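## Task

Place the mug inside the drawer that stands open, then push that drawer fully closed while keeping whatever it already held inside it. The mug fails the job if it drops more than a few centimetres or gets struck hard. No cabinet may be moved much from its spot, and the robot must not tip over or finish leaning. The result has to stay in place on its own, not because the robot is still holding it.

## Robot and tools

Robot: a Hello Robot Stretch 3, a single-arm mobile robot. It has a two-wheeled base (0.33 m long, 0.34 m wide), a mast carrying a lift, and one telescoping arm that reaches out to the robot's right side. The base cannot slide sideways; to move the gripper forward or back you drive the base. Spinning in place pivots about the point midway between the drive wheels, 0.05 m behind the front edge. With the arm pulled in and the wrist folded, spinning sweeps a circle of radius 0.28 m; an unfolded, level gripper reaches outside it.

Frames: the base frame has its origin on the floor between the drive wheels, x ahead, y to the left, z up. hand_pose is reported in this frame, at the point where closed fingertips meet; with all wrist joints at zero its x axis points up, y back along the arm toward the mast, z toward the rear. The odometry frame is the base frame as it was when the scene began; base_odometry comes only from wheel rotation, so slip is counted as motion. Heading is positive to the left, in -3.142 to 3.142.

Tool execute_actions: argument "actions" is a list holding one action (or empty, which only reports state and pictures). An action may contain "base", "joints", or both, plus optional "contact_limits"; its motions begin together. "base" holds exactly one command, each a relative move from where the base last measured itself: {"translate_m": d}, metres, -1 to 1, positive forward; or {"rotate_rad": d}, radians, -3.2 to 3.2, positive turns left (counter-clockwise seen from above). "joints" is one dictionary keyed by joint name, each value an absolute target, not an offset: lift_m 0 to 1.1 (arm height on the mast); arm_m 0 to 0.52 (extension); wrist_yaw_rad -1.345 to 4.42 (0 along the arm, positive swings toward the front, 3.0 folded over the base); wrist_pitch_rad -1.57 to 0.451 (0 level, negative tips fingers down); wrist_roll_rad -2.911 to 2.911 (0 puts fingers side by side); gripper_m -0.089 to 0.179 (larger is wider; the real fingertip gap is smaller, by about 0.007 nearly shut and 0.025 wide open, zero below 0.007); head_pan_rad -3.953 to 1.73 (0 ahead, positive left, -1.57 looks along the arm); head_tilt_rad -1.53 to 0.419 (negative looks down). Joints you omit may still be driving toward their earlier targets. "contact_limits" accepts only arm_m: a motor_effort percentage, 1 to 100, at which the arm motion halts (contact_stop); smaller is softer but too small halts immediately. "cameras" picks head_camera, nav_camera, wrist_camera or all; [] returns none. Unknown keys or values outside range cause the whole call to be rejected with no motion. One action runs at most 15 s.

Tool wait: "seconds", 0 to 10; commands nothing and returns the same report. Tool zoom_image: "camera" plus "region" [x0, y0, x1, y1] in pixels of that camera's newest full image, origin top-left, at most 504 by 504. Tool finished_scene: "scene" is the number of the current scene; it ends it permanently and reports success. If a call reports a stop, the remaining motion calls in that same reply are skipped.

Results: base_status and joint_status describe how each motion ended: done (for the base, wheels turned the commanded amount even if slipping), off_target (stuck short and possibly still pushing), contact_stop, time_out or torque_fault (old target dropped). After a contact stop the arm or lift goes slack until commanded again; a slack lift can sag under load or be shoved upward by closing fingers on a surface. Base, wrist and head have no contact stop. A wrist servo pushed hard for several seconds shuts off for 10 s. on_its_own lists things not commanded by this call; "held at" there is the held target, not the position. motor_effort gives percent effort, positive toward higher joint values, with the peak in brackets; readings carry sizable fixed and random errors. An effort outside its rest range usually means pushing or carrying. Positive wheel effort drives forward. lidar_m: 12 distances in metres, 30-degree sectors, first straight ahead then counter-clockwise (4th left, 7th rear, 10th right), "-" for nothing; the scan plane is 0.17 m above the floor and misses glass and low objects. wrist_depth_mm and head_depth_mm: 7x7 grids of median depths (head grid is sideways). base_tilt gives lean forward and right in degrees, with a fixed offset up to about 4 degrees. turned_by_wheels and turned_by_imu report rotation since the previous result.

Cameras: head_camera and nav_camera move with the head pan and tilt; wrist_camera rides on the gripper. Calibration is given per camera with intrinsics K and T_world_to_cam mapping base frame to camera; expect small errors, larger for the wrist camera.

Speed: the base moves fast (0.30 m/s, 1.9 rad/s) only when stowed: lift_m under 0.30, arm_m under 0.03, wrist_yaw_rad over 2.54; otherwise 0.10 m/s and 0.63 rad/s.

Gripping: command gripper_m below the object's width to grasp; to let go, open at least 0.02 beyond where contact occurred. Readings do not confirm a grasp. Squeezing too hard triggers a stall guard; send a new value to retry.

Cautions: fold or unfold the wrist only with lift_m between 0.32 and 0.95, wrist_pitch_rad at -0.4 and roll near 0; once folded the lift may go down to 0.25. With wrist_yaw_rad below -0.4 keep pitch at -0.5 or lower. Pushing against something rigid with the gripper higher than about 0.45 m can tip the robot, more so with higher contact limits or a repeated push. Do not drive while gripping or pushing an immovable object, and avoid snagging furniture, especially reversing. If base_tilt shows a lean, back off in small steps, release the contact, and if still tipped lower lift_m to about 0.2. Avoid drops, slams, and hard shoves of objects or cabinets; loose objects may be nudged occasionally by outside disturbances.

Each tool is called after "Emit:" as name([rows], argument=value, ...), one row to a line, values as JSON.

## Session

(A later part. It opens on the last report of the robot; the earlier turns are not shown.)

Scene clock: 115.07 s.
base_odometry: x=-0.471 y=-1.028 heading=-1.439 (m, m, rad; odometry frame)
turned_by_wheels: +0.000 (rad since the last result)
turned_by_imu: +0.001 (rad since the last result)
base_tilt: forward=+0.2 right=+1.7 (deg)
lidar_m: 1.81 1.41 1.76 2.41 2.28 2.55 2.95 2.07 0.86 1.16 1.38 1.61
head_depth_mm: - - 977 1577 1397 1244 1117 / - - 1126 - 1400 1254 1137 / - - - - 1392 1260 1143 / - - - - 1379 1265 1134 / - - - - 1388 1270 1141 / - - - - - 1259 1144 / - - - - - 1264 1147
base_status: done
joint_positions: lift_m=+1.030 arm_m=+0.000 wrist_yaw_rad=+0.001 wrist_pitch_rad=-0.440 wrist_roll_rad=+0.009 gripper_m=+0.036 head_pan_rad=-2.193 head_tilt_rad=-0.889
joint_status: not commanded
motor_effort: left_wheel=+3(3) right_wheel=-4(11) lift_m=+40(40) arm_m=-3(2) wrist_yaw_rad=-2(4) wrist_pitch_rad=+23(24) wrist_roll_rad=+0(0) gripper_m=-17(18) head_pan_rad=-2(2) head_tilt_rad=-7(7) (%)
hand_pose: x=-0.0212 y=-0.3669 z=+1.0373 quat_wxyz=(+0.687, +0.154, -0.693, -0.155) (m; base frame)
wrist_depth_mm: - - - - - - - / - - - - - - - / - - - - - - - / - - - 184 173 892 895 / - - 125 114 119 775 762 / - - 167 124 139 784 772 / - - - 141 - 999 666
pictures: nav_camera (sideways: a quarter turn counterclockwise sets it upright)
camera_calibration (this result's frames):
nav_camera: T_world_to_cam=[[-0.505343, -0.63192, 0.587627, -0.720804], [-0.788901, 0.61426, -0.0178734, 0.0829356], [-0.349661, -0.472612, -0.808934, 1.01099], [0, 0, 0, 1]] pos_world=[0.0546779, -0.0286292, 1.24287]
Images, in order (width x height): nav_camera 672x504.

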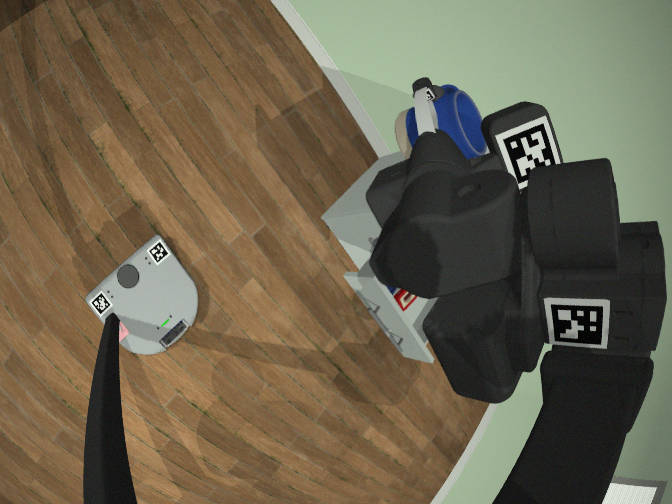

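Emit:
execute_actions([
  {"base":{"translate_m":-0.42},"joints":{"head_pan_rad":-1.57,"head_tilt_rad":-0.95,"lift_m":0.7}},
], cameras=["nav_camera","head_camera"])

Scene clock: 123.13 s.
base_odometry: x=-0.526 y=-0.612 heading=-1.439 (m, m, rad; odometry frame)
turned_by_wheels: +0.000 (rad since the last result)
turned_by_imu: +0.001 (rad since the last result)
base_tilt: forward=+0.3 right=+1.8 (deg)
lidar_m: 1.82 1.83 2.04 2.39 2.24 2.52 2.53 2.11 0.85 0.80 1.41 1.84
head_depth_mm: 1266 1049 1008 917 1340 - - / 1244 1051 1018 904 1343 - - / 1234 1069 1012 918 640 - 1113 / 1243 1074 1015 954 1369 1243 1121 / 1275 1480 1715 1589 1391 1244 1126 / 1266 1469 1734 1602 1399 1254 1124 / 1260 1455 1737 1613 1414 1259 1134
base_status: done
joint_positions: lift_m=+0.700 arm_m=+0.000 wrist_yaw_rad=+0.001 wrist_pitch_rad=-0.440 wrist_roll_rad=+0.009 gripper_m=+0.036 head_pan_rad=-1.577 head_tilt_rad=-0.938
joint_status: all done
motor_effort: left_wheel=+2(1) right_wheel=-4(10) lift_m=+22(37) arm_m=-3(3) wrist_yaw_rad=-3(3) wrist_pitch_rad=+24(24) wrist_roll_rad=+0(0) gripper_m=-18(18) head_pan_rad=+3(30) head_tilt_rad=-7(16) (%)
hand_pose: x=-0.0212 y=-0.3669 z=+0.7081 quat_wxyz=(+0.687, +0.154, -0.693, -0.155) (m; base frame)
wrist_depth_mm: - - - 851 857 - - / - - - 641 630 680 - / - - - 589 608 615 - / - - - 183 173 506 - / - - 125 114 119 316 319 / - 992 167 124 138 342 360 / 887 880 888 142 831 865 890
pictures: head_camera (sideways: a quarter turn clockwise sets it upright), nav_camera (sideways: a quarter turn counterclockwise sets it upright)
camera_calibration (this result's frames):
head_camera: T_world_to_cam=[[0.0448532, 0.795659, -0.604081, 0.80766], [0.997836, -0.00658298, 0.065419, -0.0843334], [0.0480746, -0.605708, -0.794233, 0.991295], [0, 0, 0, 1]] pos_world=[0.000268685, -0.0427415, 1.28073]
nav_camera: T_world_to_cam=[[-0.0474124, -0.835743, 0.54707, -0.67076], [-0.998803, 0.0462433, -0.0159178, 0.0816689], [-0.0119952, -0.54717, -0.836935, 1.04533], [0, 0, 0, 1]] pos_world=[0.0623077, 0.00761341, 1.24313]
Images, in order (width x height): head_camera 896x504, nav_camera 672x504.

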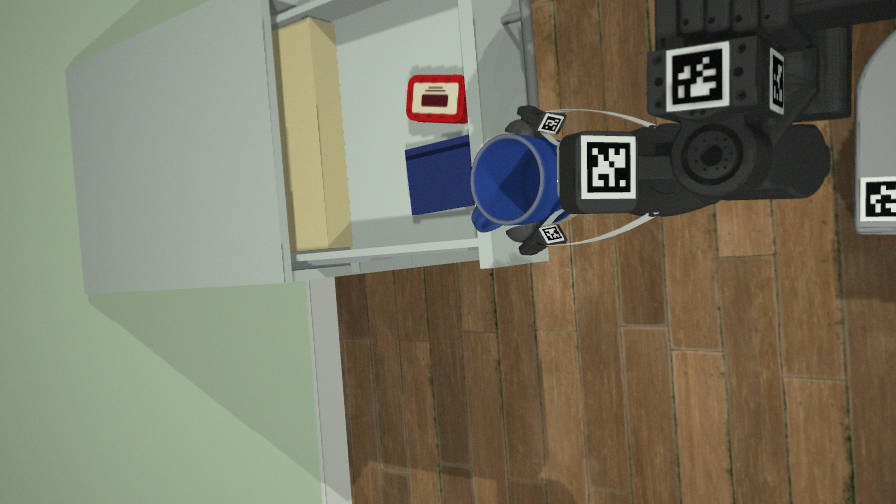

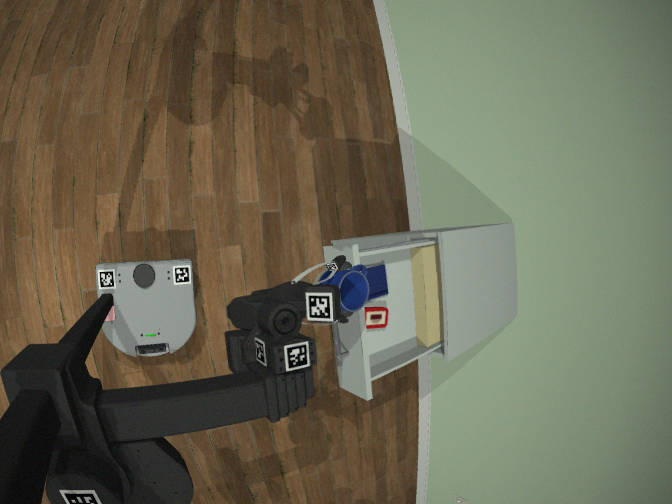

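Emit:
execute_actions([
  {"base":{"translate_m":-0.07},"joints":{"lift_m":0.8,"wrist_pitch_rad":-0.6}},
], cameras=[])

Emit:
execute_actions([
  {"joints":{"arm_m":0.4}},
])

Scene clock: 138.43 s.
base_odometry: x=-0.535 y=-0.543 heading=-1.439 (m, m, rad; odometry frame)
turned_by_wheels: +0.000 (rad since the last result)
turned_by_imu: +0.001 (rad since the last result)
base_tilt: forward=+0.4 right=+1.7 (deg)
lidar_m: 1.88 2.08 2.14 2.38 2.24 2.51 2.46 2.11 0.85 0.80 1.41 1.85
head_depth_mm: 1300 1451 1666 873 1378 - 1093 / 1242 1054 1013 922 - - 1111 / 1238 1063 1023 920 - - 1121 / 1239 1077 1017 928 1346 1241 1120 / 1255 1150 1047 1562 1372 1249 1129 / 1270 1469 1728 1596 1404 1253 1127 / 1270 1463 1737 1620 1414 1259 1136
base_status: done
joint_positions: lift_m=+0.800 arm_m=+0.000 wrist_yaw_rad=+0.001 wrist_pitch_rad=-0.633 wrist_roll_rad=+0.009 gripper_m=+0.036 head_pan_rad=-1.577 head_tilt_rad=-0.938
joint_status: all done
motor_effort: left_wheel=+2(2) right_wheel=-4(11) lift_m=+40(40) arm_m=-3(2) wrist_yaw_rad=-4(3) wrist_pitch_rad=+19(24) wrist_roll_rad=+0(0) gripper_m=-18(18) head_pan_rad=+2(3) head_tilt_rad=-8(8) (%)
hand_pose: x=-0.0213 y=-0.3376 z=+0.7673 quat_wxyz=(+0.669, +0.220, -0.675, -0.221) (m; base frame)
wrist_depth_mm: - - - 638 616 - - / - - - 643 649 - - / - - - 617 616 - - / - - 407 184 172 468 - / - - 125 114 119 425 - / - 994 170 124 138 990 964 / 898 888 906 142 862 885 873
pictures: none
No camera images: the call's "cameras" was empty. Leave "cameras" out to get every camera's image.

Scene clock: 142.57 s.
base_odometry: x=-0.535 y=-0.543 heading=-1.439 (m, m, rad; odometry frame)
turned_by_wheels: +0.000 (rad since the last result)
turned_by_imu: +0.001 (rad since the last result)
base_tilt: forward=+0.3 right=+1.7 (deg)
lidar_m: 1.88 2.09 2.14 2.38 2.25 2.52 2.45 2.12 0.85 0.80 1.41 1.84
head_depth_mm: 1275 - - 873 1341 1217 1110 / 1260 - 1019 921 1341 1224 1127 / 1253 - 1025 915 1336 1235 1132 / 1235 1082 1014 924 1343 1240 1122 / 1250 1152 1046 1549 1376 1246 1128 / 1266 1476 1736 1599 1404 1255 1128 / 1264 1468 1734 1601 1415 1262 1138
base_status: not commanded
joint_positions: lift_m=+0.800 arm_m=+0.400 wrist_yaw_rad=+0.001 wrist_pitch_rad=-0.634 wrist_roll_rad=+0.009 gripper_m=+0.036 head_pan_rad=-1.577 head_tilt_rad=-0.938
joint_status: all done
motor_effort: left_wheel=+2(2) right_wheel=-4(5) lift_m=+40(40) arm_m=+4(4) wrist_yaw_rad=-1(1) wrist_pitch_rad=+20(20) wrist_roll_rad=+0(0) gripper_m=-17(18) head_pan_rad=+3(3) head_tilt_rad=-8(8) (%)
hand_pose: x=-0.0213 y=-0.7369 z=+0.7671 quat_wxyz=(+0.669, +0.220, -0.675, -0.221) (m; base frame)
wrist_depth_mm: 730 743 664 626 606 760 754 / 837 830 508 504 504 805 866 / 963 974 425 419 416 432 - / - - 348 184 173 360 - / - 335 125 114 119 322 - / 987 - 172 124 138 375 984 / 885 851 369 142 357 370 864
pictures: head_camera (sideways: a quarter turn clockwise sets it upright), nav_camera (sideways: a quarter turn counterclockwise sets it upright), wrist_camera
camera_calibration (this result's frames):
head_camera: T_world_to_cam=[[0.0447903, 0.795861, -0.603821, 0.807321], [0.997837, -0.00652396, 0.0654188, -0.0843332], [0.048125, -0.605445, -0.794431, 0.991552], [0, 0, 0, 1]] pos_world=[0.000272171, -0.042735, 1.28071]
nav_camera: T_world_to_cam=[[-0.0473461, -0.835925, 0.546797, -0.670405], [-0.998807, 0.046168, -0.0159047, 0.0816518], [-0.0119494, -0.546898, -0.837114, 1.04556], [0, 0, 0, 1]] pos_world=[0.0623072, 0.00763716, 1.24313]
wrist_camera: T_world_to_cam=[[-0.998526, -0.0488041, -0.0237443, -0.0341613], [-0.0215005, 0.757401, -0.652596, 1.08411], [0.0498333, -0.651124, -0.757334, 0.274201], [0, 0, 0, 1]] pos_world=[-0.0244664, -0.644231, 0.914334]
Images, in order (width x height): head_camera 896x504, nav_camera 672x504, wrist_camera 644x364.

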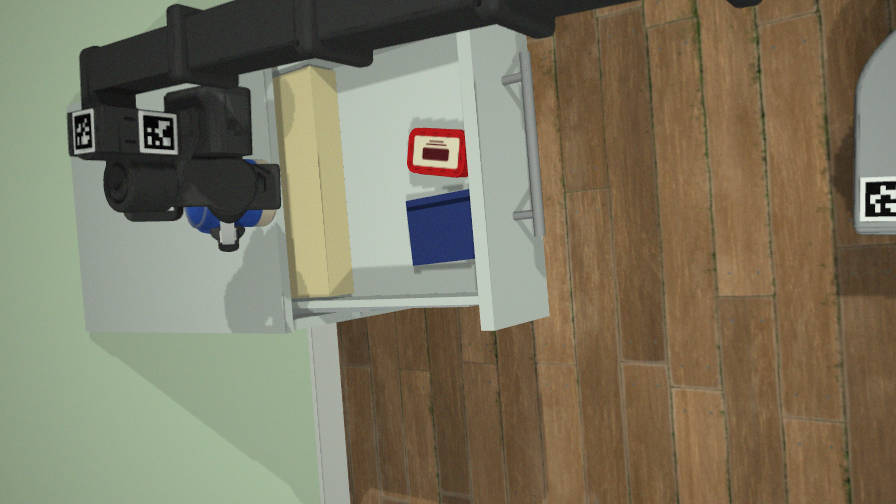

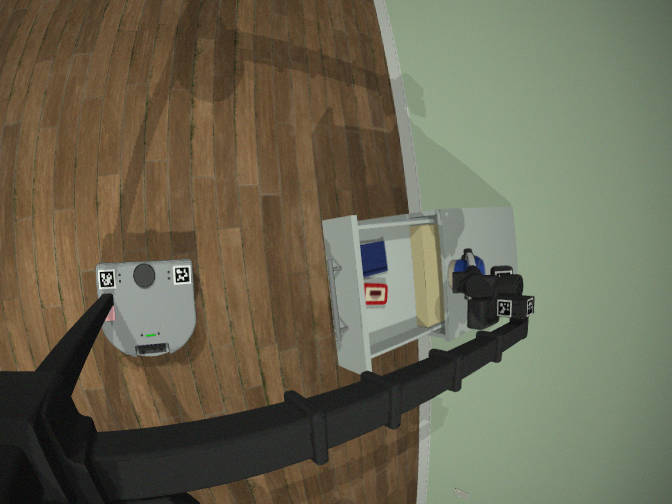

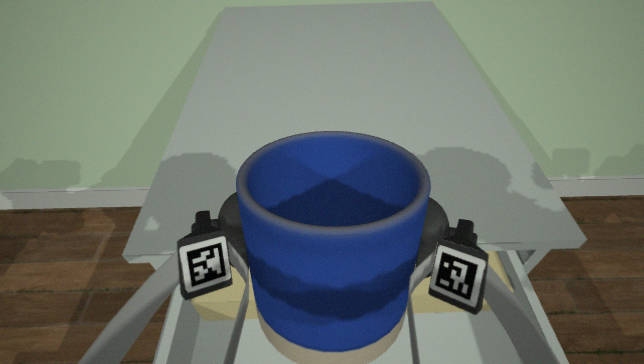

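Emit:
execute_actions([
  {"base":{"translate_m":-0.11},"joints":{"arm_m":0.365}},
], cameras=[])

Emit:
execute_actions([
  {"joints":{"lift_m":0.71}},
])

Scene clock: 155.43 s.
base_odometry: x=-0.549 y=-0.434 heading=-1.439 (m, m, rad; odometry frame)
turned_by_wheels: +0.000 (rad since the last result)
turned_by_imu: +0.002 (rad since the last result)
base_tilt: forward=+0.2 right=+1.7 (deg)
lidar_m: 1.99 2.17 2.28 2.37 2.25 2.49 2.35 2.13 1.47 0.81 0.83 1.86
head_depth_mm: 1304 - - 1514 1344 1220 1104 / 1275 - 1675 881 1352 1232 1123 / 1243 - 1023 932 1351 1232 1125 / 1241 1080 1017 917 1348 1242 1125 / 1252 1089 1026 932 1345 1243 1123 / 1260 1164 1047 986 1377 1251 1132 / 1267 1478 1735 1606 1415 1265 1136
base_status: done
joint_positions: lift_m=+0.800 arm_m=+0.365 wrist_yaw_rad=+0.001 wrist_pitch_rad=-0.634 wrist_roll_rad=+0.009 gripper_m=+0.036 head_pan_rad=-1.577 head_tilt_rad=-0.938
joint_status: all done
motor_effort: left_wheel=+2(3) right_wheel=-4(11) lift_m=+40(40) arm_m=-3(5) wrist_yaw_rad=-2(2) wrist_pitch_rad=+20(20) wrist_roll_rad=+1(0) gripper_m=-18(17) head_pan_rad=+2(3) head_tilt_rad=-8(8) (%)
hand_pose: x=-0.0213 y=-0.7025 z=+0.7671 quat_wxyz=(+0.669, +0.220, -0.675, -0.221) (m; base frame)
wrist_depth_mm: 780 773 629 624 779 774 785 / 878 533 511 497 853 922 908 / 987 423 427 422 436 - - / - 362 350 185 172 - - / - 391 125 114 119 - - / - 394 171 124 139 957 953 / 882 377 377 142 323 897 871
pictures: none
No camera images: the call's "cameras" was empty. Leave "cameras" out to get every camera's image.

Scene clock: 157.10 s.
base_odometry: x=-0.549 y=-0.434 heading=-1.439 (m, m, rad; odometry frame)
turned_by_wheels: +0.000 (rad since the last result)
turned_by_imu: +0.000 (rad since the last result)
base_tilt: forward=+0.2 right=+1.9 (deg)
lidar_m: 2.00 2.17 2.29 2.37 2.24 2.50 2.35 2.13 1.48 0.81 0.82 1.86
head_depth_mm: 1308 1517 1714 - - 1210 1104 / 1302 1450 - 882 1347 1224 1124 / 1252 1090 - 929 1361 1232 1133 / 1247 1074 1012 920 1350 1247 1122 / 1251 1088 1023 928 1353 1244 1128 / 1262 1166 1049 981 1378 1249 1131 / 1277 1479 1742 1606 1418 1265 1140
base_status: not commanded
joint_positions: lift_m=+0.710 arm_m=+0.365 wrist_yaw_rad=+0.001 wrist_pitch_rad=-0.634 wrist_roll_rad=+0.009 gripper_m=+0.036 head_pan_rad=-1.577 head_tilt_rad=-0.938
joint_status: all done
motor_effort: left_wheel=+2(2) right_wheel=-3(4) lift_m=+21(35) arm_m=-3(3) wrist_yaw_rad=-2(2) wrist_pitch_rad=+20(20) wrist_roll_rad=+0(0) gripper_m=-18(18) head_pan_rad=+3(3) head_tilt_rad=-8(7) (%)
hand_pose: x=-0.0213 y=-0.7024 z=+0.6777 quat_wxyz=(+0.669, +0.220, -0.674, -0.221) (m; base frame)
wrist_depth_mm: 781 421 419 412 431 800 812 / 354 338 335 334 330 891 922 / 285 285 281 281 280 - - / 334 342 331 185 172 - - / 317 331 125 115 120 992 982 / 309 324 171 124 138 898 877 / 292 290 289 142 255 770 797
pictures: head_camera (sideways: a quarter turn clockwise sets it upright), nav_camera (sideways: a quarter turn counterclockwise sets it upright), wrist_camera
camera_calibration (this result's frames):
head_camera: T_world_to_cam=[[0.04479, 0.795861, -0.603821, 0.807321], [0.997837, -0.00652349, 0.0654188, -0.0843332], [0.0481252, -0.605445, -0.794431, 0.991552], [0, 0, 0, 1]] pos_world=[0.000272192, -0.042735, 1.28071]
nav_camera: T_world_to_cam=[[-0.0473457, -0.835926, 0.546797, -0.670405], [-0.998807, 0.0461675, -0.0159047, 0.0816518], [-0.0119491, -0.546898, -0.837114, 1.04556], [0, 0, 0, 1]] pos_world=[0.0623072, 0.00763718, 1.24313]
wrist_camera: T_world_to_cam=[[-0.998526, -0.0487878, -0.0237761, -0.0345667], [-0.0215007, 0.757837, -0.65209, 0.999643], [0.0498324, -0.650618, -0.757769, 0.229646], [0, 0, 0, 1]] pos_world=[-0.0244665, -0.609841, 0.825054]
Images, in order (width x height): head_camera 896x504, nav_camera 672x504, wrist_camera 644x364.

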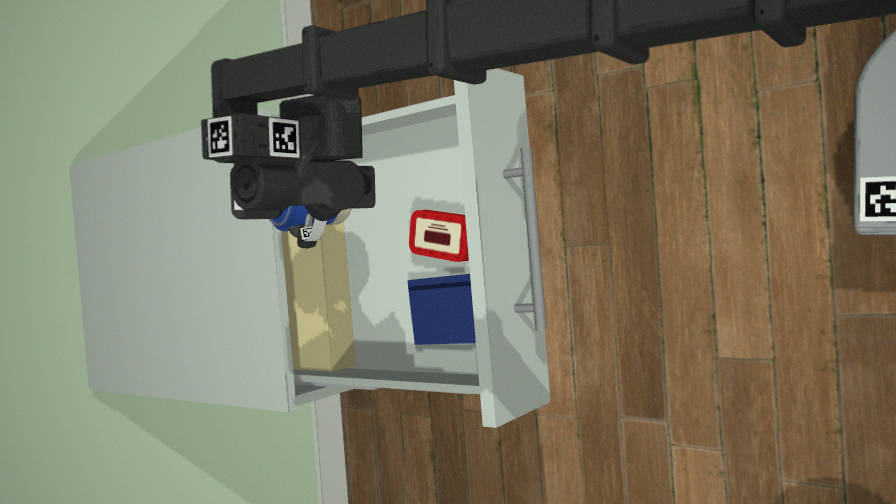

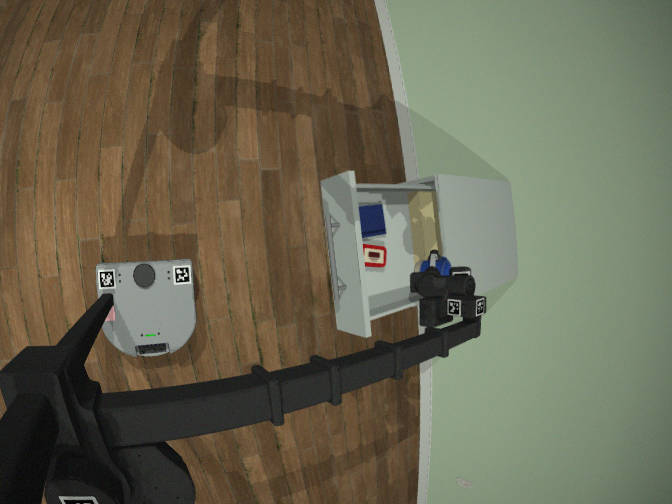

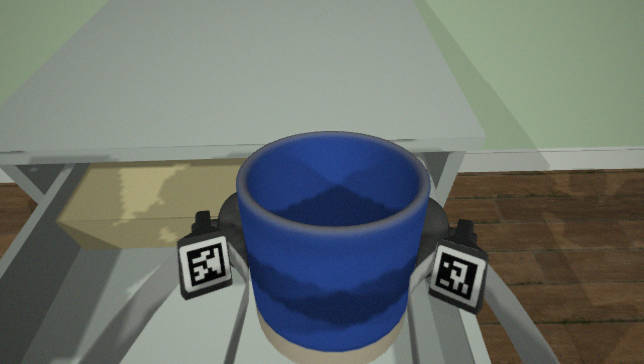

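Emit:
execute_actions([
  {"base":{"translate_m":0.045},"joints":{"arm_m":0.395}},
], cameras=[])

Emit:
execute_actions([
  {"joints":{"lift_m":0.65}},
])

Scene clock: 169.67 s.
base_odometry: x=-0.544 y=-0.478 heading=-1.439 (m, m, rad; odometry frame)
turned_by_wheels: +0.000 (rad since the last result)
turned_by_imu: +0.001 (rad since the last result)
base_tilt: forward=+0.4 right=+1.8 (deg)
lidar_m: 1.95 2.13 2.23 2.37 2.24 2.53 2.40 2.12 1.48 0.81 0.82 1.85
head_depth_mm: 1307 1525 1719 - - 1216 1105 / 1274 1277 1021 923 1352 1225 1122 / 1245 1098 1020 906 1353 1235 1135 / 1240 1079 1015 924 1346 1247 1122 / 1254 1085 1019 923 1348 1244 1128 / 1276 1439 1725 1590 1395 1250 1131 / 1266 1471 1738 1604 1409 1259 1139
base_status: done
joint_positions: lift_m=+0.710 arm_m=+0.395 wrist_yaw_rad=+0.001 wrist_pitch_rad=-0.634 wrist_roll_rad=+0.009 gripper_m=+0.036 head_pan_rad=-1.577 head_tilt_rad=-0.938
joint_status: all done
motor_effort: left_wheel=+2(3) right_wheel=-5(8) lift_m=+21(21) arm_m=+4(6) wrist_yaw_rad=-3(1) wrist_pitch_rad=+20(21) wrist_roll_rad=+0(0) gripper_m=-17(18) head_pan_rad=+3(2) head_tilt_rad=-7(8) (%)
hand_pose: x=-0.0213 y=-0.7318 z=+0.6777 quat_wxyz=(+0.669, +0.220, -0.674, -0.221) (m; base frame)
wrist_depth_mm: 760 440 422 412 409 769 768 / 798 337 337 334 330 840 854 / 292 284 281 280 278 274 996 / 258 261 250 185 172 305 - / 962 305 125 115 119 982 965 / 297 315 170 124 138 871 870 / 266 290 289 142 277 281 788
pictures: none
No camera images: the call's "cameras" was empty. Leave "cameras" out to get every camera's image.

Scene clock: 171.03 s.
base_odometry: x=-0.544 y=-0.478 heading=-1.439 (m, m, rad; odometry frame)
turned_by_wheels: +0.000 (rad since the last result)
turned_by_imu: +0.000 (rad since the last result)
base_tilt: forward=+0.3 right=+1.7 (deg)
lidar_m: 1.95 2.13 2.23 2.37 2.24 2.54 2.39 2.13 1.47 0.81 0.82 1.85
head_depth_mm: 1306 1521 1711 1566 - - - / 1273 1099 - 924 1342 1233 1123 / 1245 1062 - 902 1348 1236 1132 / 1241 1077 1015 924 1341 1238 1123 / 1259 1087 1021 923 1349 1253 1126 / 1276 1447 1738 1596 1402 1253 1130 / 1265 1468 1740 1609 1412 1256 1137
base_status: not commanded
joint_positions: lift_m=+0.650 arm_m=+0.395 wrist_yaw_rad=+0.001 wrist_pitch_rad=-0.634 wrist_roll_rad=+0.009 gripper_m=+0.036 head_pan_rad=-1.577 head_tilt_rad=-0.938
joint_status: all done
motor_effort: left_wheel=+2(1) right_wheel=-5(5) lift_m=+22(22) arm_m=+4(3) wrist_yaw_rad=-2(2) wrist_pitch_rad=+21(21) wrist_roll_rad=+0(0) gripper_m=-17(17) head_pan_rad=+3(3) head_tilt_rad=-8(7) (%)
hand_pose: x=-0.0213 y=-0.7317 z=+0.6177 quat_wxyz=(+0.669, +0.220, -0.674, -0.222) (m; base frame)
wrist_depth_mm: 279 278 276 272 271 269 762 / 224 224 221 220 219 217 837 / 274 282 283 207 288 271 - / 263 261 251 184 171 256 - / 254 272 125 114 119 247 918 / 252 259 171 124 138 225 771 / 234 233 231 142 221 224 192
pictures: head_camera (sideways: a quarter turn clockwise sets it upright), nav_camera (sideways: a quarter turn counterclockwise sets it upright), wrist_camera
camera_calibration (this result's frames):
head_camera: T_world_to_cam=[[0.044786, 0.795861, -0.603821, 0.807321], [0.997837, -0.0065185, 0.0654188, -0.0843332], [0.0481283, -0.605444, -0.794431, 0.991553], [0, 0, 0, 1]] pos_world=[0.000272406, -0.042735, 1.28071]
nav_camera: T_world_to_cam=[[-0.0473415, -0.835926, 0.546797, -0.670404], [-0.998807, 0.0461625, -0.0159047, 0.0816518], [-0.0119464, -0.546898, -0.837114, 1.04556], [0, 0, 0, 1]] pos_world=[0.0623072, 0.00763747, 1.24313]
wrist_camera: T_world_to_cam=[[-0.998526, -0.0487829, -0.0237847, -0.037417], [-0.0215005, 0.757956, -0.651951, 0.98273], [0.0498318, -0.650479, -0.757888, 0.165233], [0, 0, 0, 1]] pos_world=[-0.0244666, -0.639211, 0.76503]
Images, in order (width x height): head_camera 896x504, nav_camera 672x504, wrist_camera 644x364.

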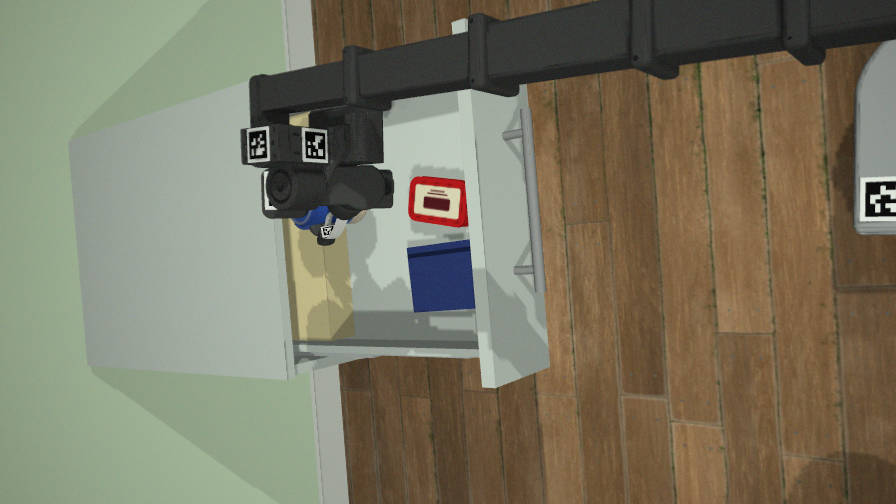

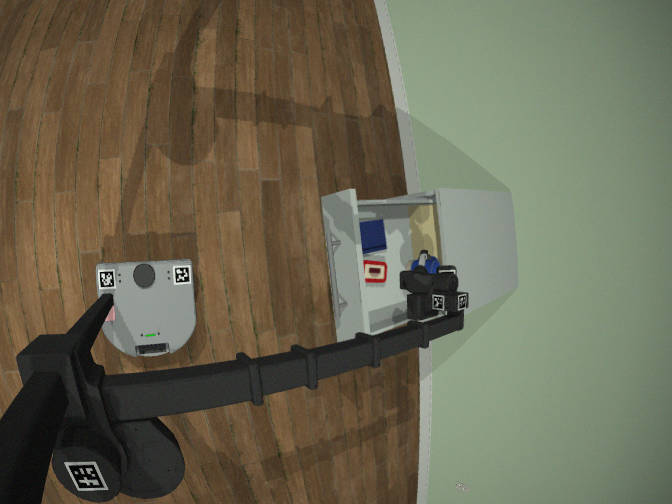

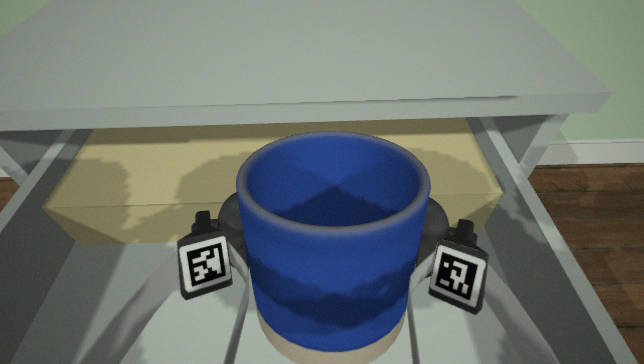

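Emit:
execute_actions([
  {"joints":{"arm_m":0.36}},
], cameras=[])

Emit:
execute_actions([
  {"joints":{"lift_m":0.62}},
])

Scene clock: 178.77 s.
base_odometry: x=-0.544 y=-0.478 heading=-1.439 (m, m, rad; odometry frame)
turned_by_wheels: +0.000 (rad since the last result)
turned_by_imu: +0.001 (rad since the last result)
base_tilt: forward=+0.3 right=+1.8 (deg)
lidar_m: 1.95 2.12 2.23 2.37 2.24 2.54 2.40 2.12 1.47 0.81 0.82 1.85
head_depth_mm: 1305 1530 1726 1569 - - - / 1274 1087 - 828 1346 1228 1122 / 1241 1068 - 853 1354 1238 1133 / 1240 1077 1016 924 1337 1237 1120 / 1248 1089 1019 928 1352 1244 1126 / 1281 1440 1730 1592 1401 1249 1128 / 1278 1466 1740 1599 1417 1258 1136
base_status: not commanded
joint_positions: lift_m=+0.650 arm_m=+0.360 wrist_yaw_rad=+0.001 wrist_pitch_rad=-0.634 wrist_roll_rad=+0.009 gripper_m=+0.036 head_pan_rad=-1.577 head_tilt_rad=-0.938
joint_status: all done
motor_effort: left_wheel=+2(2) right_wheel=-4(5) lift_m=+21(21) arm_m=-3(4) wrist_yaw_rad=-1(2) wrist_pitch_rad=+21(20) wrist_roll_rad=+1(0) gripper_m=-18(18) head_pan_rad=+3(3) head_tilt_rad=-7(7) (%)
hand_pose: x=-0.0213 y=-0.6974 z=+0.6177 quat_wxyz=(+0.669, +0.220, -0.674, -0.222) (m; base frame)
wrist_depth_mm: 294 277 274 272 269 268 790 / 234 233 235 236 237 233 919 / 297 305 302 301 299 298 - / 281 281 272 185 173 278 - / 263 289 125 114 120 252 909 / 251 261 171 124 139 230 775 / 233 233 231 142 222 225 187
pictures: none
No camera images: the call's "cameras" was empty. Leave "cameras" out to get every camera's image.

Scene clock: 179.83 s.
base_odometry: x=-0.544 y=-0.478 heading=-1.439 (m, m, rad; odometry frame)
turned_by_wheels: +0.000 (rad since the last result)
turned_by_imu: +0.000 (rad since the last result)
base_tilt: forward=+0.3 right=+1.8 (deg)
lidar_m: 1.95 2.13 2.23 2.37 2.24 2.54 2.40 2.12 1.47 0.81 0.82 1.85
head_depth_mm: 1306 1521 1719 1545 1380 - - / 1272 1085 986 821 1341 1230 1120 / 1248 1063 1022 818 1353 1240 1132 / 1237 1072 1014 920 1343 1239 1120 / 1255 1086 1019 924 1352 1248 1128 / 1274 1445 1722 1597 1402 1252 1133 / 1272 1475 1741 1603 1408 1263 1140
base_status: not commanded
joint_positions: lift_m=+0.620 arm_m=+0.360 wrist_yaw_rad=+0.001 wrist_pitch_rad=-0.635 wrist_roll_rad=+0.009 gripper_m=+0.036 head_pan_rad=-1.577 head_tilt_rad=-0.938
joint_status: all done
motor_effort: left_wheel=+2(2) right_wheel=-5(5) lift_m=+22(21) arm_m=-3(3) wrist_yaw_rad=-2(2) wrist_pitch_rad=+21(20) wrist_roll_rad=+0(0) gripper_m=-18(18) head_pan_rad=+3(3) head_tilt_rad=-8(8) (%)
hand_pose: x=-0.0213 y=-0.6973 z=+0.5877 quat_wxyz=(+0.669, +0.220, -0.674, -0.222) (m; base frame)
wrist_depth_mm: 208 209 211 214 212 211 238 / 287 304 305 302 300 276 906 / 257 254 255 253 260 257 - / 260 274 263 183 173 258 960 / 249 255 125 115 119 242 192 / 227 224 171 124 139 222 176 / 204 204 202 142 195 200 177
pictures: head_camera (sideways: a quarter turn clockwise sets it upright), nav_camera (sideways: a quarter turn counterclockwise sets it upright), wrist_camera
camera_calibration (this result's frames):
head_camera: T_world_to_cam=[[0.0447862, 0.795861, -0.603821, 0.807321], [0.997837, -0.00651873, 0.0654188, -0.0843332], [0.0481281, -0.605445, -0.794431, 0.991552], [0, 0, 0, 1]] pos_world=[0.000272396, -0.042735, 1.28071]
nav_camera: T_world_to_cam=[[-0.0473417, -0.835926, 0.546797, -0.670405], [-0.998807, 0.0461627, -0.0159047, 0.0816518], [-0.0119465, -0.546898, -0.837114, 1.04556], [0, 0, 0, 1]] pos_world=[0.0623072, 0.00763745, 1.24313]
wrist_camera: T_world_to_cam=[[-0.998526, -0.048781, -0.0237882, -0.0364499], [-0.0215006, 0.758005, -0.651894, 0.937107], [0.0498316, -0.650422, -0.757937, 0.16493], [0, 0, 0, 1]] pos_world=[-0.0244666, -0.604836, 0.735033]
Images, in order (width x height): head_camera 896x504, nav_camera 672x504, wrist_camera 644x364.

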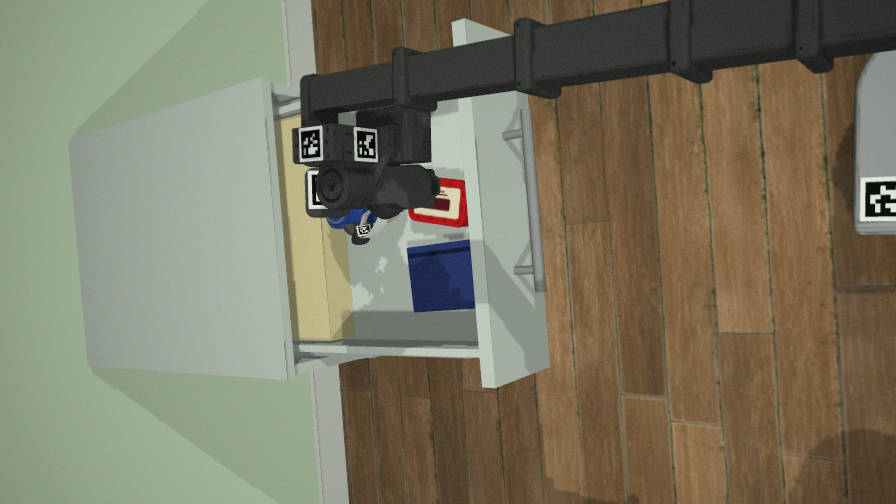

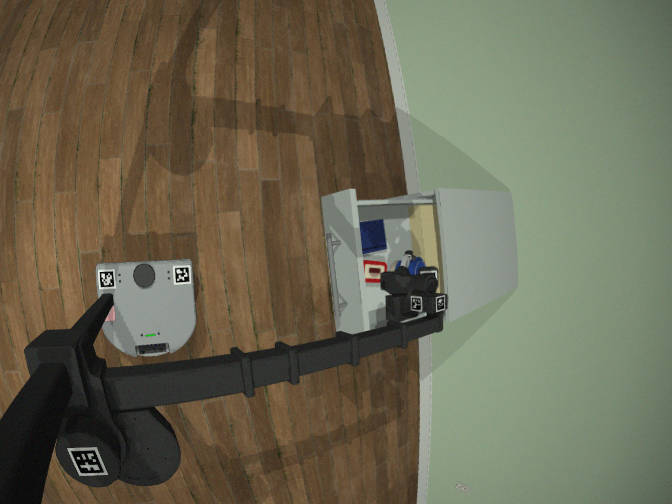

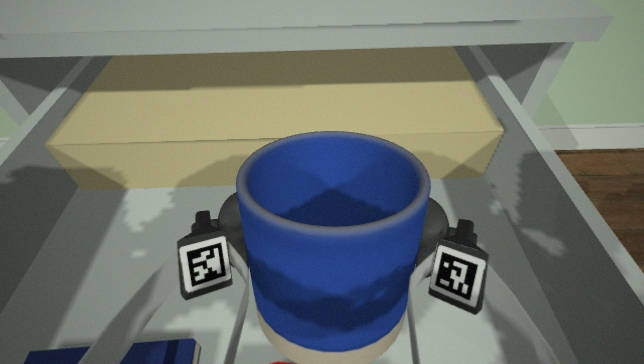

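Emit:
execute_actions([
  {"joints":{"lift_m":0.608,"arm_m":0.372}},
], cameras=["wrist_camera"])

Emit:
execute_actions([
  {"joints":{"lift_m":0.598}},
], cameras=["wrist_camera","head_camera"])

Scene clock: 185.10 s.
base_odometry: x=-0.544 y=-0.478 heading=-1.439 (m, m, rad; odometry frame)
turned_by_wheels: +0.000 (rad since the last result)
turned_by_imu: +0.001 (rad since the last result)
base_tilt: forward=+0.2 right=+1.8 (deg)
lidar_m: 1.95 2.13 2.22 2.37 2.24 2.54 2.40 2.13 1.47 0.81 0.82 1.85
head_depth_mm: 1307 1518 1721 1554 1377 - - / 1275 1085 1014 824 1349 1226 1120 / 1244 1068 1027 818 1354 1228 1139 / 1243 1074 1012 921 1345 1238 1119 / 1256 1084 1018 926 1346 1252 1128 / 1276 1443 1728 1596 1402 1256 1133 / 1266 1468 1732 1609 1419 1259 1139
base_status: not commanded
joint_positions: lift_m=+0.608 arm_m=+0.372 wrist_yaw_rad=+0.001 wrist_pitch_rad=-0.635 wrist_roll_rad=+0.009 gripper_m=+0.036 head_pan_rad=-1.577 head_tilt_rad=-0.938
joint_status: all done
motor_effort: left_wheel=+2(2) right_wheel=-5(5) lift_m=+22(22) arm_m=+4(6) wrist_yaw_rad=-2(2) wrist_pitch_rad=+21(21) wrist_roll_rad=+0(0) gripper_m=-18(18) head_pan_rad=+3(4) head_tilt_rad=-8(8) (%)
hand_pose: x=-0.0213 y=-0.7087 z=+0.5757 quat_wxyz=(+0.669, +0.220, -0.674, -0.222) (m; base frame)
wrist_depth_mm: 192 193 195 193 194 195 221 / 275 283 281 277 277 260 907 / 239 239 238 235 238 237 - / 257 258 248 184 172 253 200 / 240 240 125 114 119 229 181 / 214 215 172 124 139 212 175 / 192 192 191 142 183 189 176
pictures: wrist_camera
camera_calibration (this result's frames):
wrist_camera: T_world_to_cam=[[-0.998526, -0.0487791, -0.0237914, -0.0372869], [-0.0215004, 0.758049, -0.651843, 0.937883], [0.0498314, -0.650371, -0.75798, 0.148491], [0, 0, 0, 1]] pos_world=[-0.0244666, -0.616206, 0.723019]
Images, in order (width x height): wrist_camera 644x364.

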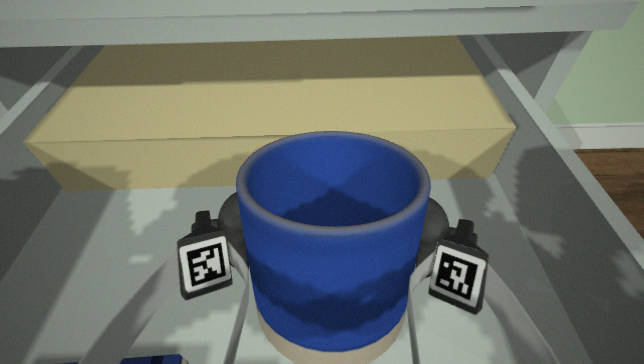

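Scene clock: 185.83 s.
base_odometry: x=-0.544 y=-0.478 heading=-1.439 (m, m, rad; odometry frame)
turned_by_wheels: +0.000 (rad since the last result)
turned_by_imu: +0.000 (rad since the last result)
base_tilt: forward=+0.3 right=+1.8 (deg)
lidar_m: 1.95 2.13 2.23 2.37 2.24 2.54 2.40 2.12 1.47 0.81 0.82 1.85
head_depth_mm: 1310 1518 1719 1550 1383 - - / 1279 1120 1019 812 1355 1223 1125 / 1242 1062 1022 816 1356 1234 1130 / 1235 1074 1018 924 1337 1247 1127 / 1257 1085 1021 929 1354 1250 1126 / 1270 1445 1729 1596 1404 1257 1133 / 1274 1469 1733 1605 1416 1264 1133
base_status: not commanded
joint_positions: lift_m=+0.598 arm_m=+0.372 wrist_yaw_rad=+0.001 wrist_pitch_rad=-0.620 wrist_roll_rad=+0.009 gripper_m=+0.036 head_pan_rad=-1.577 head_tilt_rad=-0.938
joint_status: all done
motor_effort: left_wheel=+2(2) right_wheel=-4(5) lift_m=+18(20) arm_m=+4(3) wrist_yaw_rad=-3(2) wrist_pitch_rad=+12(20) wrist_roll_rad=+0(0) gripper_m=-18(17) head_pan_rad=+3(3) head_tilt_rad=-8(7) (%)
hand_pose: x=-0.0213 y=-0.7112 z=+0.5686 quat_wxyz=(+0.671, +0.215, -0.676, -0.217) (m; base frame)
wrist_depth_mm: 186 188 189 191 193 193 219 / 270 275 274 272 270 257 877 / 233 233 235 225 232 231 981 / 248 252 243 182 171 247 199 / 234 231 124 113 118 225 173 / 207 206 185 123 138 207 175 / 185 185 184 142 176 182 175
pictures: head_camera (sideways: a quarter turn clockwise sets it upright), wrist_camera
camera_calibration (this result's frames):
head_camera: T_world_to_cam=[[0.0447862, 0.795861, -0.603821, 0.807321], [0.997837, -0.00651874, 0.0654188, -0.0843332], [0.0481281, -0.605444, -0.794431, 0.991553], [0, 0, 0, 1]] pos_world=[0.000272396, -0.042735, 1.28071]
wrist_camera: T_world_to_cam=[[-0.998526, -0.0491229, -0.023096, -0.0382119], [-0.0214896, 0.748462, -0.662829, 0.934596], [0.0498466, -0.661356, -0.748414, 0.128284], [0, 0, 0, 1]] pos_world=[-0.024466, -0.616546, 0.714604]
Images, in order (width x height): head_camera 896x504, wrist_camera 644x364.

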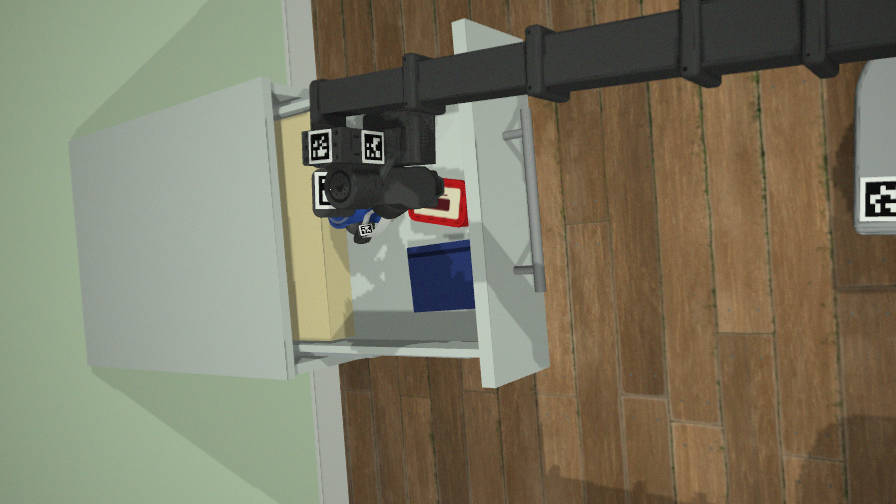

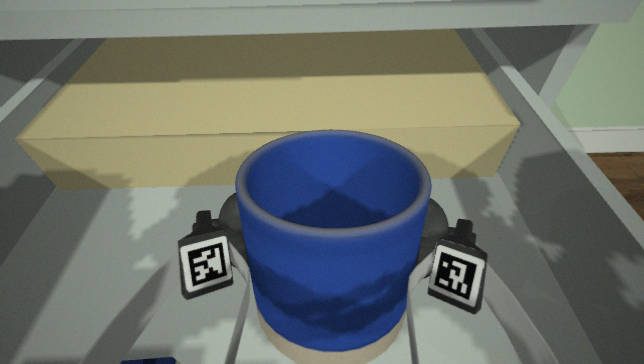

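Touchdown. Settle slightly, release.

Emit:
execute_actions([
  {"joints":{"lift_m":0.59}},
], cameras=[])

Emit:
execute_actions([
  {"joints":{"gripper_m":0.125}},
], cameras=["wrist_camera"])

Emit:
execute_actions([
  {"joints":{"lift_m":0.74}},
], cameras=["wrist_camera"])

Scene clock: 191.60 s.
base_odometry: x=-0.544 y=-0.478 heading=-1.439 (m, m, rad; odometry frame)
turned_by_wheels: +0.000 (rad since the last result)
turned_by_imu: +0.001 (rad since the last result)
base_tilt: forward=+0.2 right=+1.9 (deg)
lidar_m: 1.95 2.13 2.23 2.37 2.25 2.54 2.40 2.12 1.46 0.81 0.82 1.86
head_depth_mm: 1303 1512 1715 1546 1374 - - / 1274 1117 1022 796 1341 1223 1129 / 1236 1060 1025 816 1359 1229 1130 / 1240 1077 1014 921 1347 1237 1129 / 1255 1080 1019 920 1352 1243 1127 / 1270 1442 1737 1586 1399 1253 1130 / 1270 1461 1747 1607 1417 1263 1139
base_status: not commanded
joint_positions: lift_m=+0.590 arm_m=+0.372 wrist_yaw_rad=+0.001 wrist_pitch_rad=-0.607 wrist_roll_rad=+0.009 gripper_m=+0.036 head_pan_rad=-1.577 head_tilt_rad=-0.938
joint_status: all done
motor_effort: left_wheel=+2(2) right_wheel=-4(5) lift_m=+17(18) arm_m=+4(4) wrist_yaw_rad=-2(2) wrist_pitch_rad=+4(12) wrist_roll_rad=+0(0) gripper_m=-18(18) head_pan_rad=+3(3) head_tilt_rad=-8(8) (%)
hand_pose: x=-0.0213 y=-0.7133 z=+0.5632 quat_wxyz=(+0.672, +0.211, -0.677, -0.212) (m; base frame)
wrist_depth_mm: 186 187 188 189 301 255 218 / 262 270 269 267 264 251 861 / 229 230 227 173 227 227 976 / 244 245 241 183 170 240 188 / 227 225 128 197 122 222 173 / 201 201 190 123 142 199 173 / 180 180 179 152 175 177 170
pictures: none
No camera images: the call's "cameras" was empty. Leave "cameras" out to get every camera's image.

Scene clock: 193.00 s.
base_odometry: x=-0.544 y=-0.478 heading=-1.439 (m, m, rad; odometry frame)
turned_by_wheels: +0.000 (rad since the last result)
turned_by_imu: +0.000 (rad since the last result)
base_tilt: forward=+0.3 right=+1.8 (deg)
lidar_m: 1.95 2.13 2.23 2.37 2.24 2.53 2.40 2.12 1.47 0.81 0.82 1.85
head_depth_mm: 1306 1530 1721 1535 1370 - - / 1270 1115 1020 796 1349 1223 1132 / 1243 1061 1027 817 1363 1230 1137 / 1236 1073 1016 924 1348 1238 1121 / 1246 1089 1019 926 1351 1248 1122 / 1274 1443 1725 1598 1398 1257 1134 / 1265 1464 1748 1609 1409 1264 1139
base_status: not commanded
joint_positions: lift_m=+0.590 arm_m=+0.372 wrist_yaw_rad=+0.001 wrist_pitch_rad=-0.615 wrist_roll_rad=+0.009 gripper_m=+0.125 head_pan_rad=-1.577 head_tilt_rad=-0.938
joint_status: all done
motor_effort: left_wheel=+2(2) right_wheel=-4(4) lift_m=+19(19) arm_m=+4(4) wrist_yaw_rad=-3(3) wrist_pitch_rad=+9(10) wrist_roll_rad=+0(1) gripper_m=+0(89) head_pan_rad=+3(3) head_tilt_rad=-8(7) (%)
hand_pose: x=-0.0213 y=-0.7121 z=+0.5617 quat_wxyz=(+0.671, +0.214, -0.677, -0.215) (m; base frame)
wrist_depth_mm: 186 301 299 296 291 256 228 / 258 265 262 261 256 245 862 / 227 225 225 170 228 229 963 / 244 249 241 187 172 240 180 / 225 230 212 207 195 219 173 / 199 192 193 125 187 - 173 / 183 179 178 169 173 176 167
pictures: wrist_camera
camera_calibration (this result's frames):
wrist_camera: T_world_to_cam=[[-0.998526, -0.0492444, -0.0228405, -0.0386464], [-0.0214824, 0.74489, -0.666841, 0.930358], [0.0498519, -0.665367, -0.74485, 0.117607], [0, 0, 0, 1]] pos_world=[-0.024466, -0.616666, 0.707118]
Images, in order (width x height): wrist_camera 644x364.

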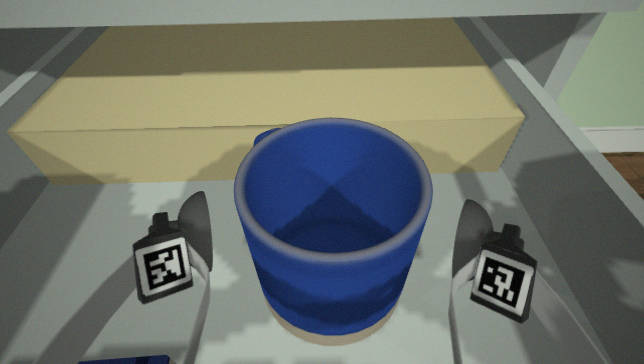

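Scene clock: 195.20 s.
base_odometry: x=-0.544 y=-0.478 heading=-1.439 (m, m, rad; odometry frame)
turned_by_wheels: +0.000 (rad since the last result)
turned_by_imu: +0.001 (rad since the last result)
base_tilt: forward=+0.3 right=+1.7 (deg)
lidar_m: 1.95 2.13 2.23 2.37 2.24 2.53 2.40 2.12 1.46 0.81 0.82 1.85
head_depth_mm: 1308 1509 1728 - 1355 1220 1108 / 1272 1415 1020 901 1347 1225 1124 / 1244 1118 994 905 1347 1234 1125 / 1238 1077 1014 924 1343 1239 1127 / 1250 1084 1017 926 1354 1244 1126 / 1266 1446 1726 1594 1397 1250 1135 / 1262 1469 1738 1610 1408 1264 1135
base_status: not commanded
joint_positions: lift_m=+0.740 arm_m=+0.372 wrist_yaw_rad=+0.001 wrist_pitch_rad=-0.615 wrist_roll_rad=+0.009 gripper_m=+0.125 head_pan_rad=-1.577 head_tilt_rad=-0.938
joint_status: all done
motor_effort: left_wheel=+2(2) right_wheel=-4(3) lift_m=+38(39) arm_m=+4(4) wrist_yaw_rad=-2(3) wrist_pitch_rad=+9(8) wrist_roll_rad=+0(0) gripper_m=+1(0) head_pan_rad=+3(3) head_tilt_rad=-8(8) (%)
hand_pose: x=-0.0213 y=-0.7121 z=+0.7109 quat_wxyz=(+0.671, +0.214, -0.677, -0.215) (m; base frame)
wrist_depth_mm: 749 746 519 511 530 777 791 / 863 439 414 407 401 858 870 / 947 344 343 338 336 964 - / 312 295 298 298 299 344 - / - 352 343 346 343 - - / 937 342 350 293 353 - 916 / 837 324 324 308 312 305 823
pictures: wrist_camera
camera_calibration (this result's frames):
wrist_camera: T_world_to_cam=[[-0.998526, -0.0492444, -0.0228405, -0.0352388], [-0.0214824, 0.74489, -0.666841, 1.02985], [0.0498519, -0.665367, -0.74485, 0.228733], [0, 0, 0, 1]] pos_world=[-0.024466, -0.616668, 0.856312]
Images, in order (width x height): wrist_camera 644x364.

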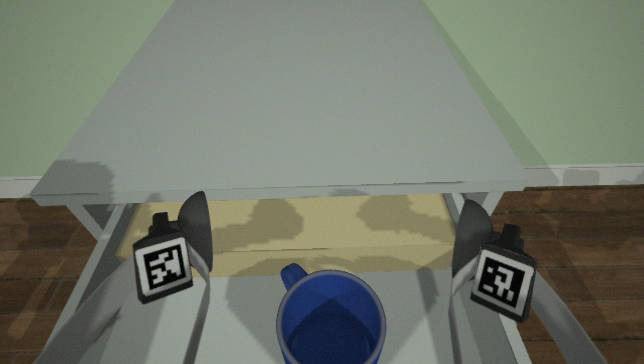

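Emit:
execute_actions([
  {"base":{"translate_m":0.07},"joints":{"arm_m":0.01,"gripper_m":0.0}},
], cameras=[])

Emit:
execute_actions([
  {"joints":{"wrist_pitch_rad":0,"lift_m":0.49}},
])

Scene clock: 206.87 s.
base_odometry: x=-0.534 y=-0.548 heading=-1.439 (m, m, rad; odometry frame)
turned_by_wheels: +0.000 (rad since the last result)
turned_by_imu: +0.002 (rad since the last result)
base_tilt: forward=+0.2 right=+1.9 (deg)
lidar_m: 1.88 2.08 2.14 2.38 2.24 2.51 2.46 2.11 0.86 0.80 1.41 1.85
head_depth_mm: 1301 1446 1659 876 1363 - 1092 / 1247 1055 1012 919 1367 - 1108 / 1242 1068 1007 915 - - 1118 / 1235 1076 1014 925 1334 1237 1119 / 1253 1142 1636 1559 1379 1246 1125 / 1273 1470 1729 1590 1408 1255 1129 / 1263 1471 1750 1618 1420 1258 1137
base_status: done
joint_positions: lift_m=+0.740 arm_m=+0.010 wrist_yaw_rad=+0.001 wrist_pitch_rad=-0.615 wrist_roll_rad=+0.009 gripper_m=+0.000 head_pan_rad=-1.577 head_tilt_rad=-0.938
joint_status: all done
motor_effort: left_wheel=+2(4) right_wheel=-4(7) lift_m=+38(38) arm_m=-3(3) wrist_yaw_rad=-2(3) wrist_pitch_rad=+8(8) wrist_roll_rad=+0(0) gripper_m=-2(89) head_pan_rad=+3(3) head_tilt_rad=-7(8) (%)
hand_pose: x=-0.0213 y=-0.3507 z=+0.7109 quat_wxyz=(+0.671, +0.214, -0.677, -0.215) (m; base frame)
wrist_depth_mm: - - 653 580 568 - - / - - - 602 592 - - / - - 594 541 528 548 - / - - 328 330 333 335 350 / - - 373 - 369 380 - / 947 926 953 906 920 923 929 / 834 874 826 822 815 832 831
pictures: none
No camera images: the call's "cameras" was empty. Leave "cameras" out to get every camera's image.

Scene clock: 209.97 s.
base_odometry: x=-0.534 y=-0.548 heading=-1.439 (m, m, rad; odometry frame)
turned_by_wheels: +0.000 (rad since the last result)
turned_by_imu: +0.001 (rad since the last result)
base_tilt: forward=+0.3 right=+1.7 (deg)
lidar_m: 1.88 2.08 2.13 2.38 2.25 2.51 2.47 2.12 0.85 0.80 1.41 1.84
head_depth_mm: 1296 1456 1666 877 1336 1221 - / 1249 1051 1015 922 1351 1243 - / 1241 1066 1007 918 1330 - 1106 / 1239 1071 1013 919 1343 1239 1120 / 1254 1142 1626 1562 1365 1244 1123 / 1271 1474 1724 1592 1412 1252 1132 / 1263 1459 1734 1612 1408 1260 1141
base_status: not commanded
joint_positions: lift_m=+0.490 arm_m=+0.010 wrist_yaw_rad=+0.001 wrist_pitch_rad=-0.022 wrist_roll_rad=+0.009 gripper_m=+0.000 head_pan_rad=-1.577 head_tilt_rad=-0.938
joint_status: all done
motor_effort: left_wheel=+2(2) right_wheel=-4(4) lift_m=+19(34) arm_m=-3(2) wrist_yaw_rad=-2(1) wrist_pitch_rad=+13(14) wrist_roll_rad=+0(0) gripper_m=-2(2) head_pan_rad=+3(3) head_tilt_rad=-8(7) (%)
hand_pose: x=-0.0211 y=-0.4109 z=+0.5995 quat_wxyz=(+0.704, +0.008, -0.710, -0.007) (m; base frame)
wrist_depth_mm: - - - - - - - / - - - - - - - / - - - - 680 - - / - 225 226 229 232 233 233 / - 233 235 - 237 240 240 / - 243 241 247 244 245 249 / 982 954 639 633 641 956 965
pictures: head_camera (sideways: a quarter turn clockwise sets it upright), nav_camera (sideways: a quarter turn counterclockwise sets it upright), wrist_camera
camera_calibration (this result's frames):
head_camera: T_world_to_cam=[[0.0446947, 0.79587, -0.603815, 0.807314], [0.997837, -0.00640453, 0.0654188, -0.0843332], [0.0481977, -0.605433, -0.794435, 0.991558], [0, 0, 0, 1]] pos_world=[0.000277308, -0.0427356, 1.28071]
nav_camera: T_world_to_cam=[[-0.0472457, -0.835935, 0.546791, -0.670397], [-0.998813, 0.0460481, -0.0159044, 0.0816515], [-0.0118836, -0.546893, -0.837118, 1.04557], [0, 0, 0, 1]] pos_world=[0.0623063, 0.00764433, 1.24313]
wrist_camera: T_world_to_cam=[[-0.998494, -0.0542626, 0.00801972, -0.0433288], [-0.0210964, 0.24494, -0.969309, 0.707161], [0.0506329, -0.968019, -0.245716, -0.0774368], [0, 0, 0, 1]] pos_world=[-0.0244242, -0.250523, 0.666777]
Images, in order (width x height): head_camera 896x504, nav_camera 672x504, wrist_camera 644x364.

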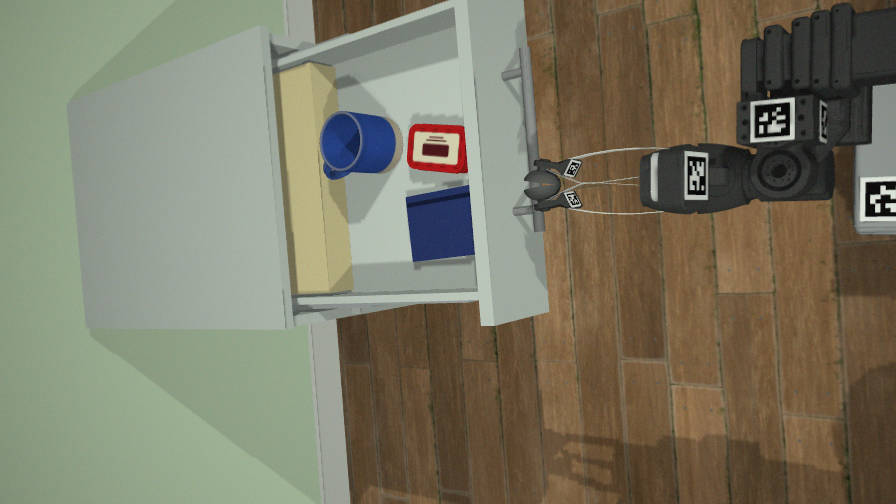

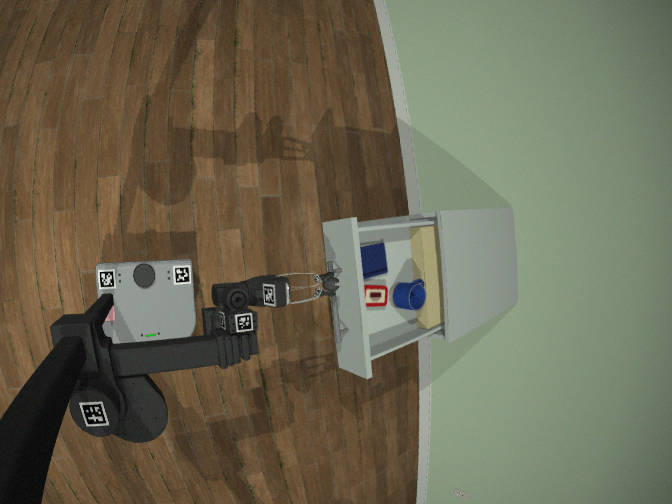

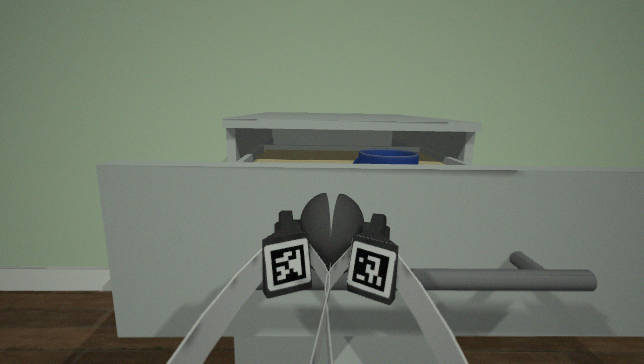

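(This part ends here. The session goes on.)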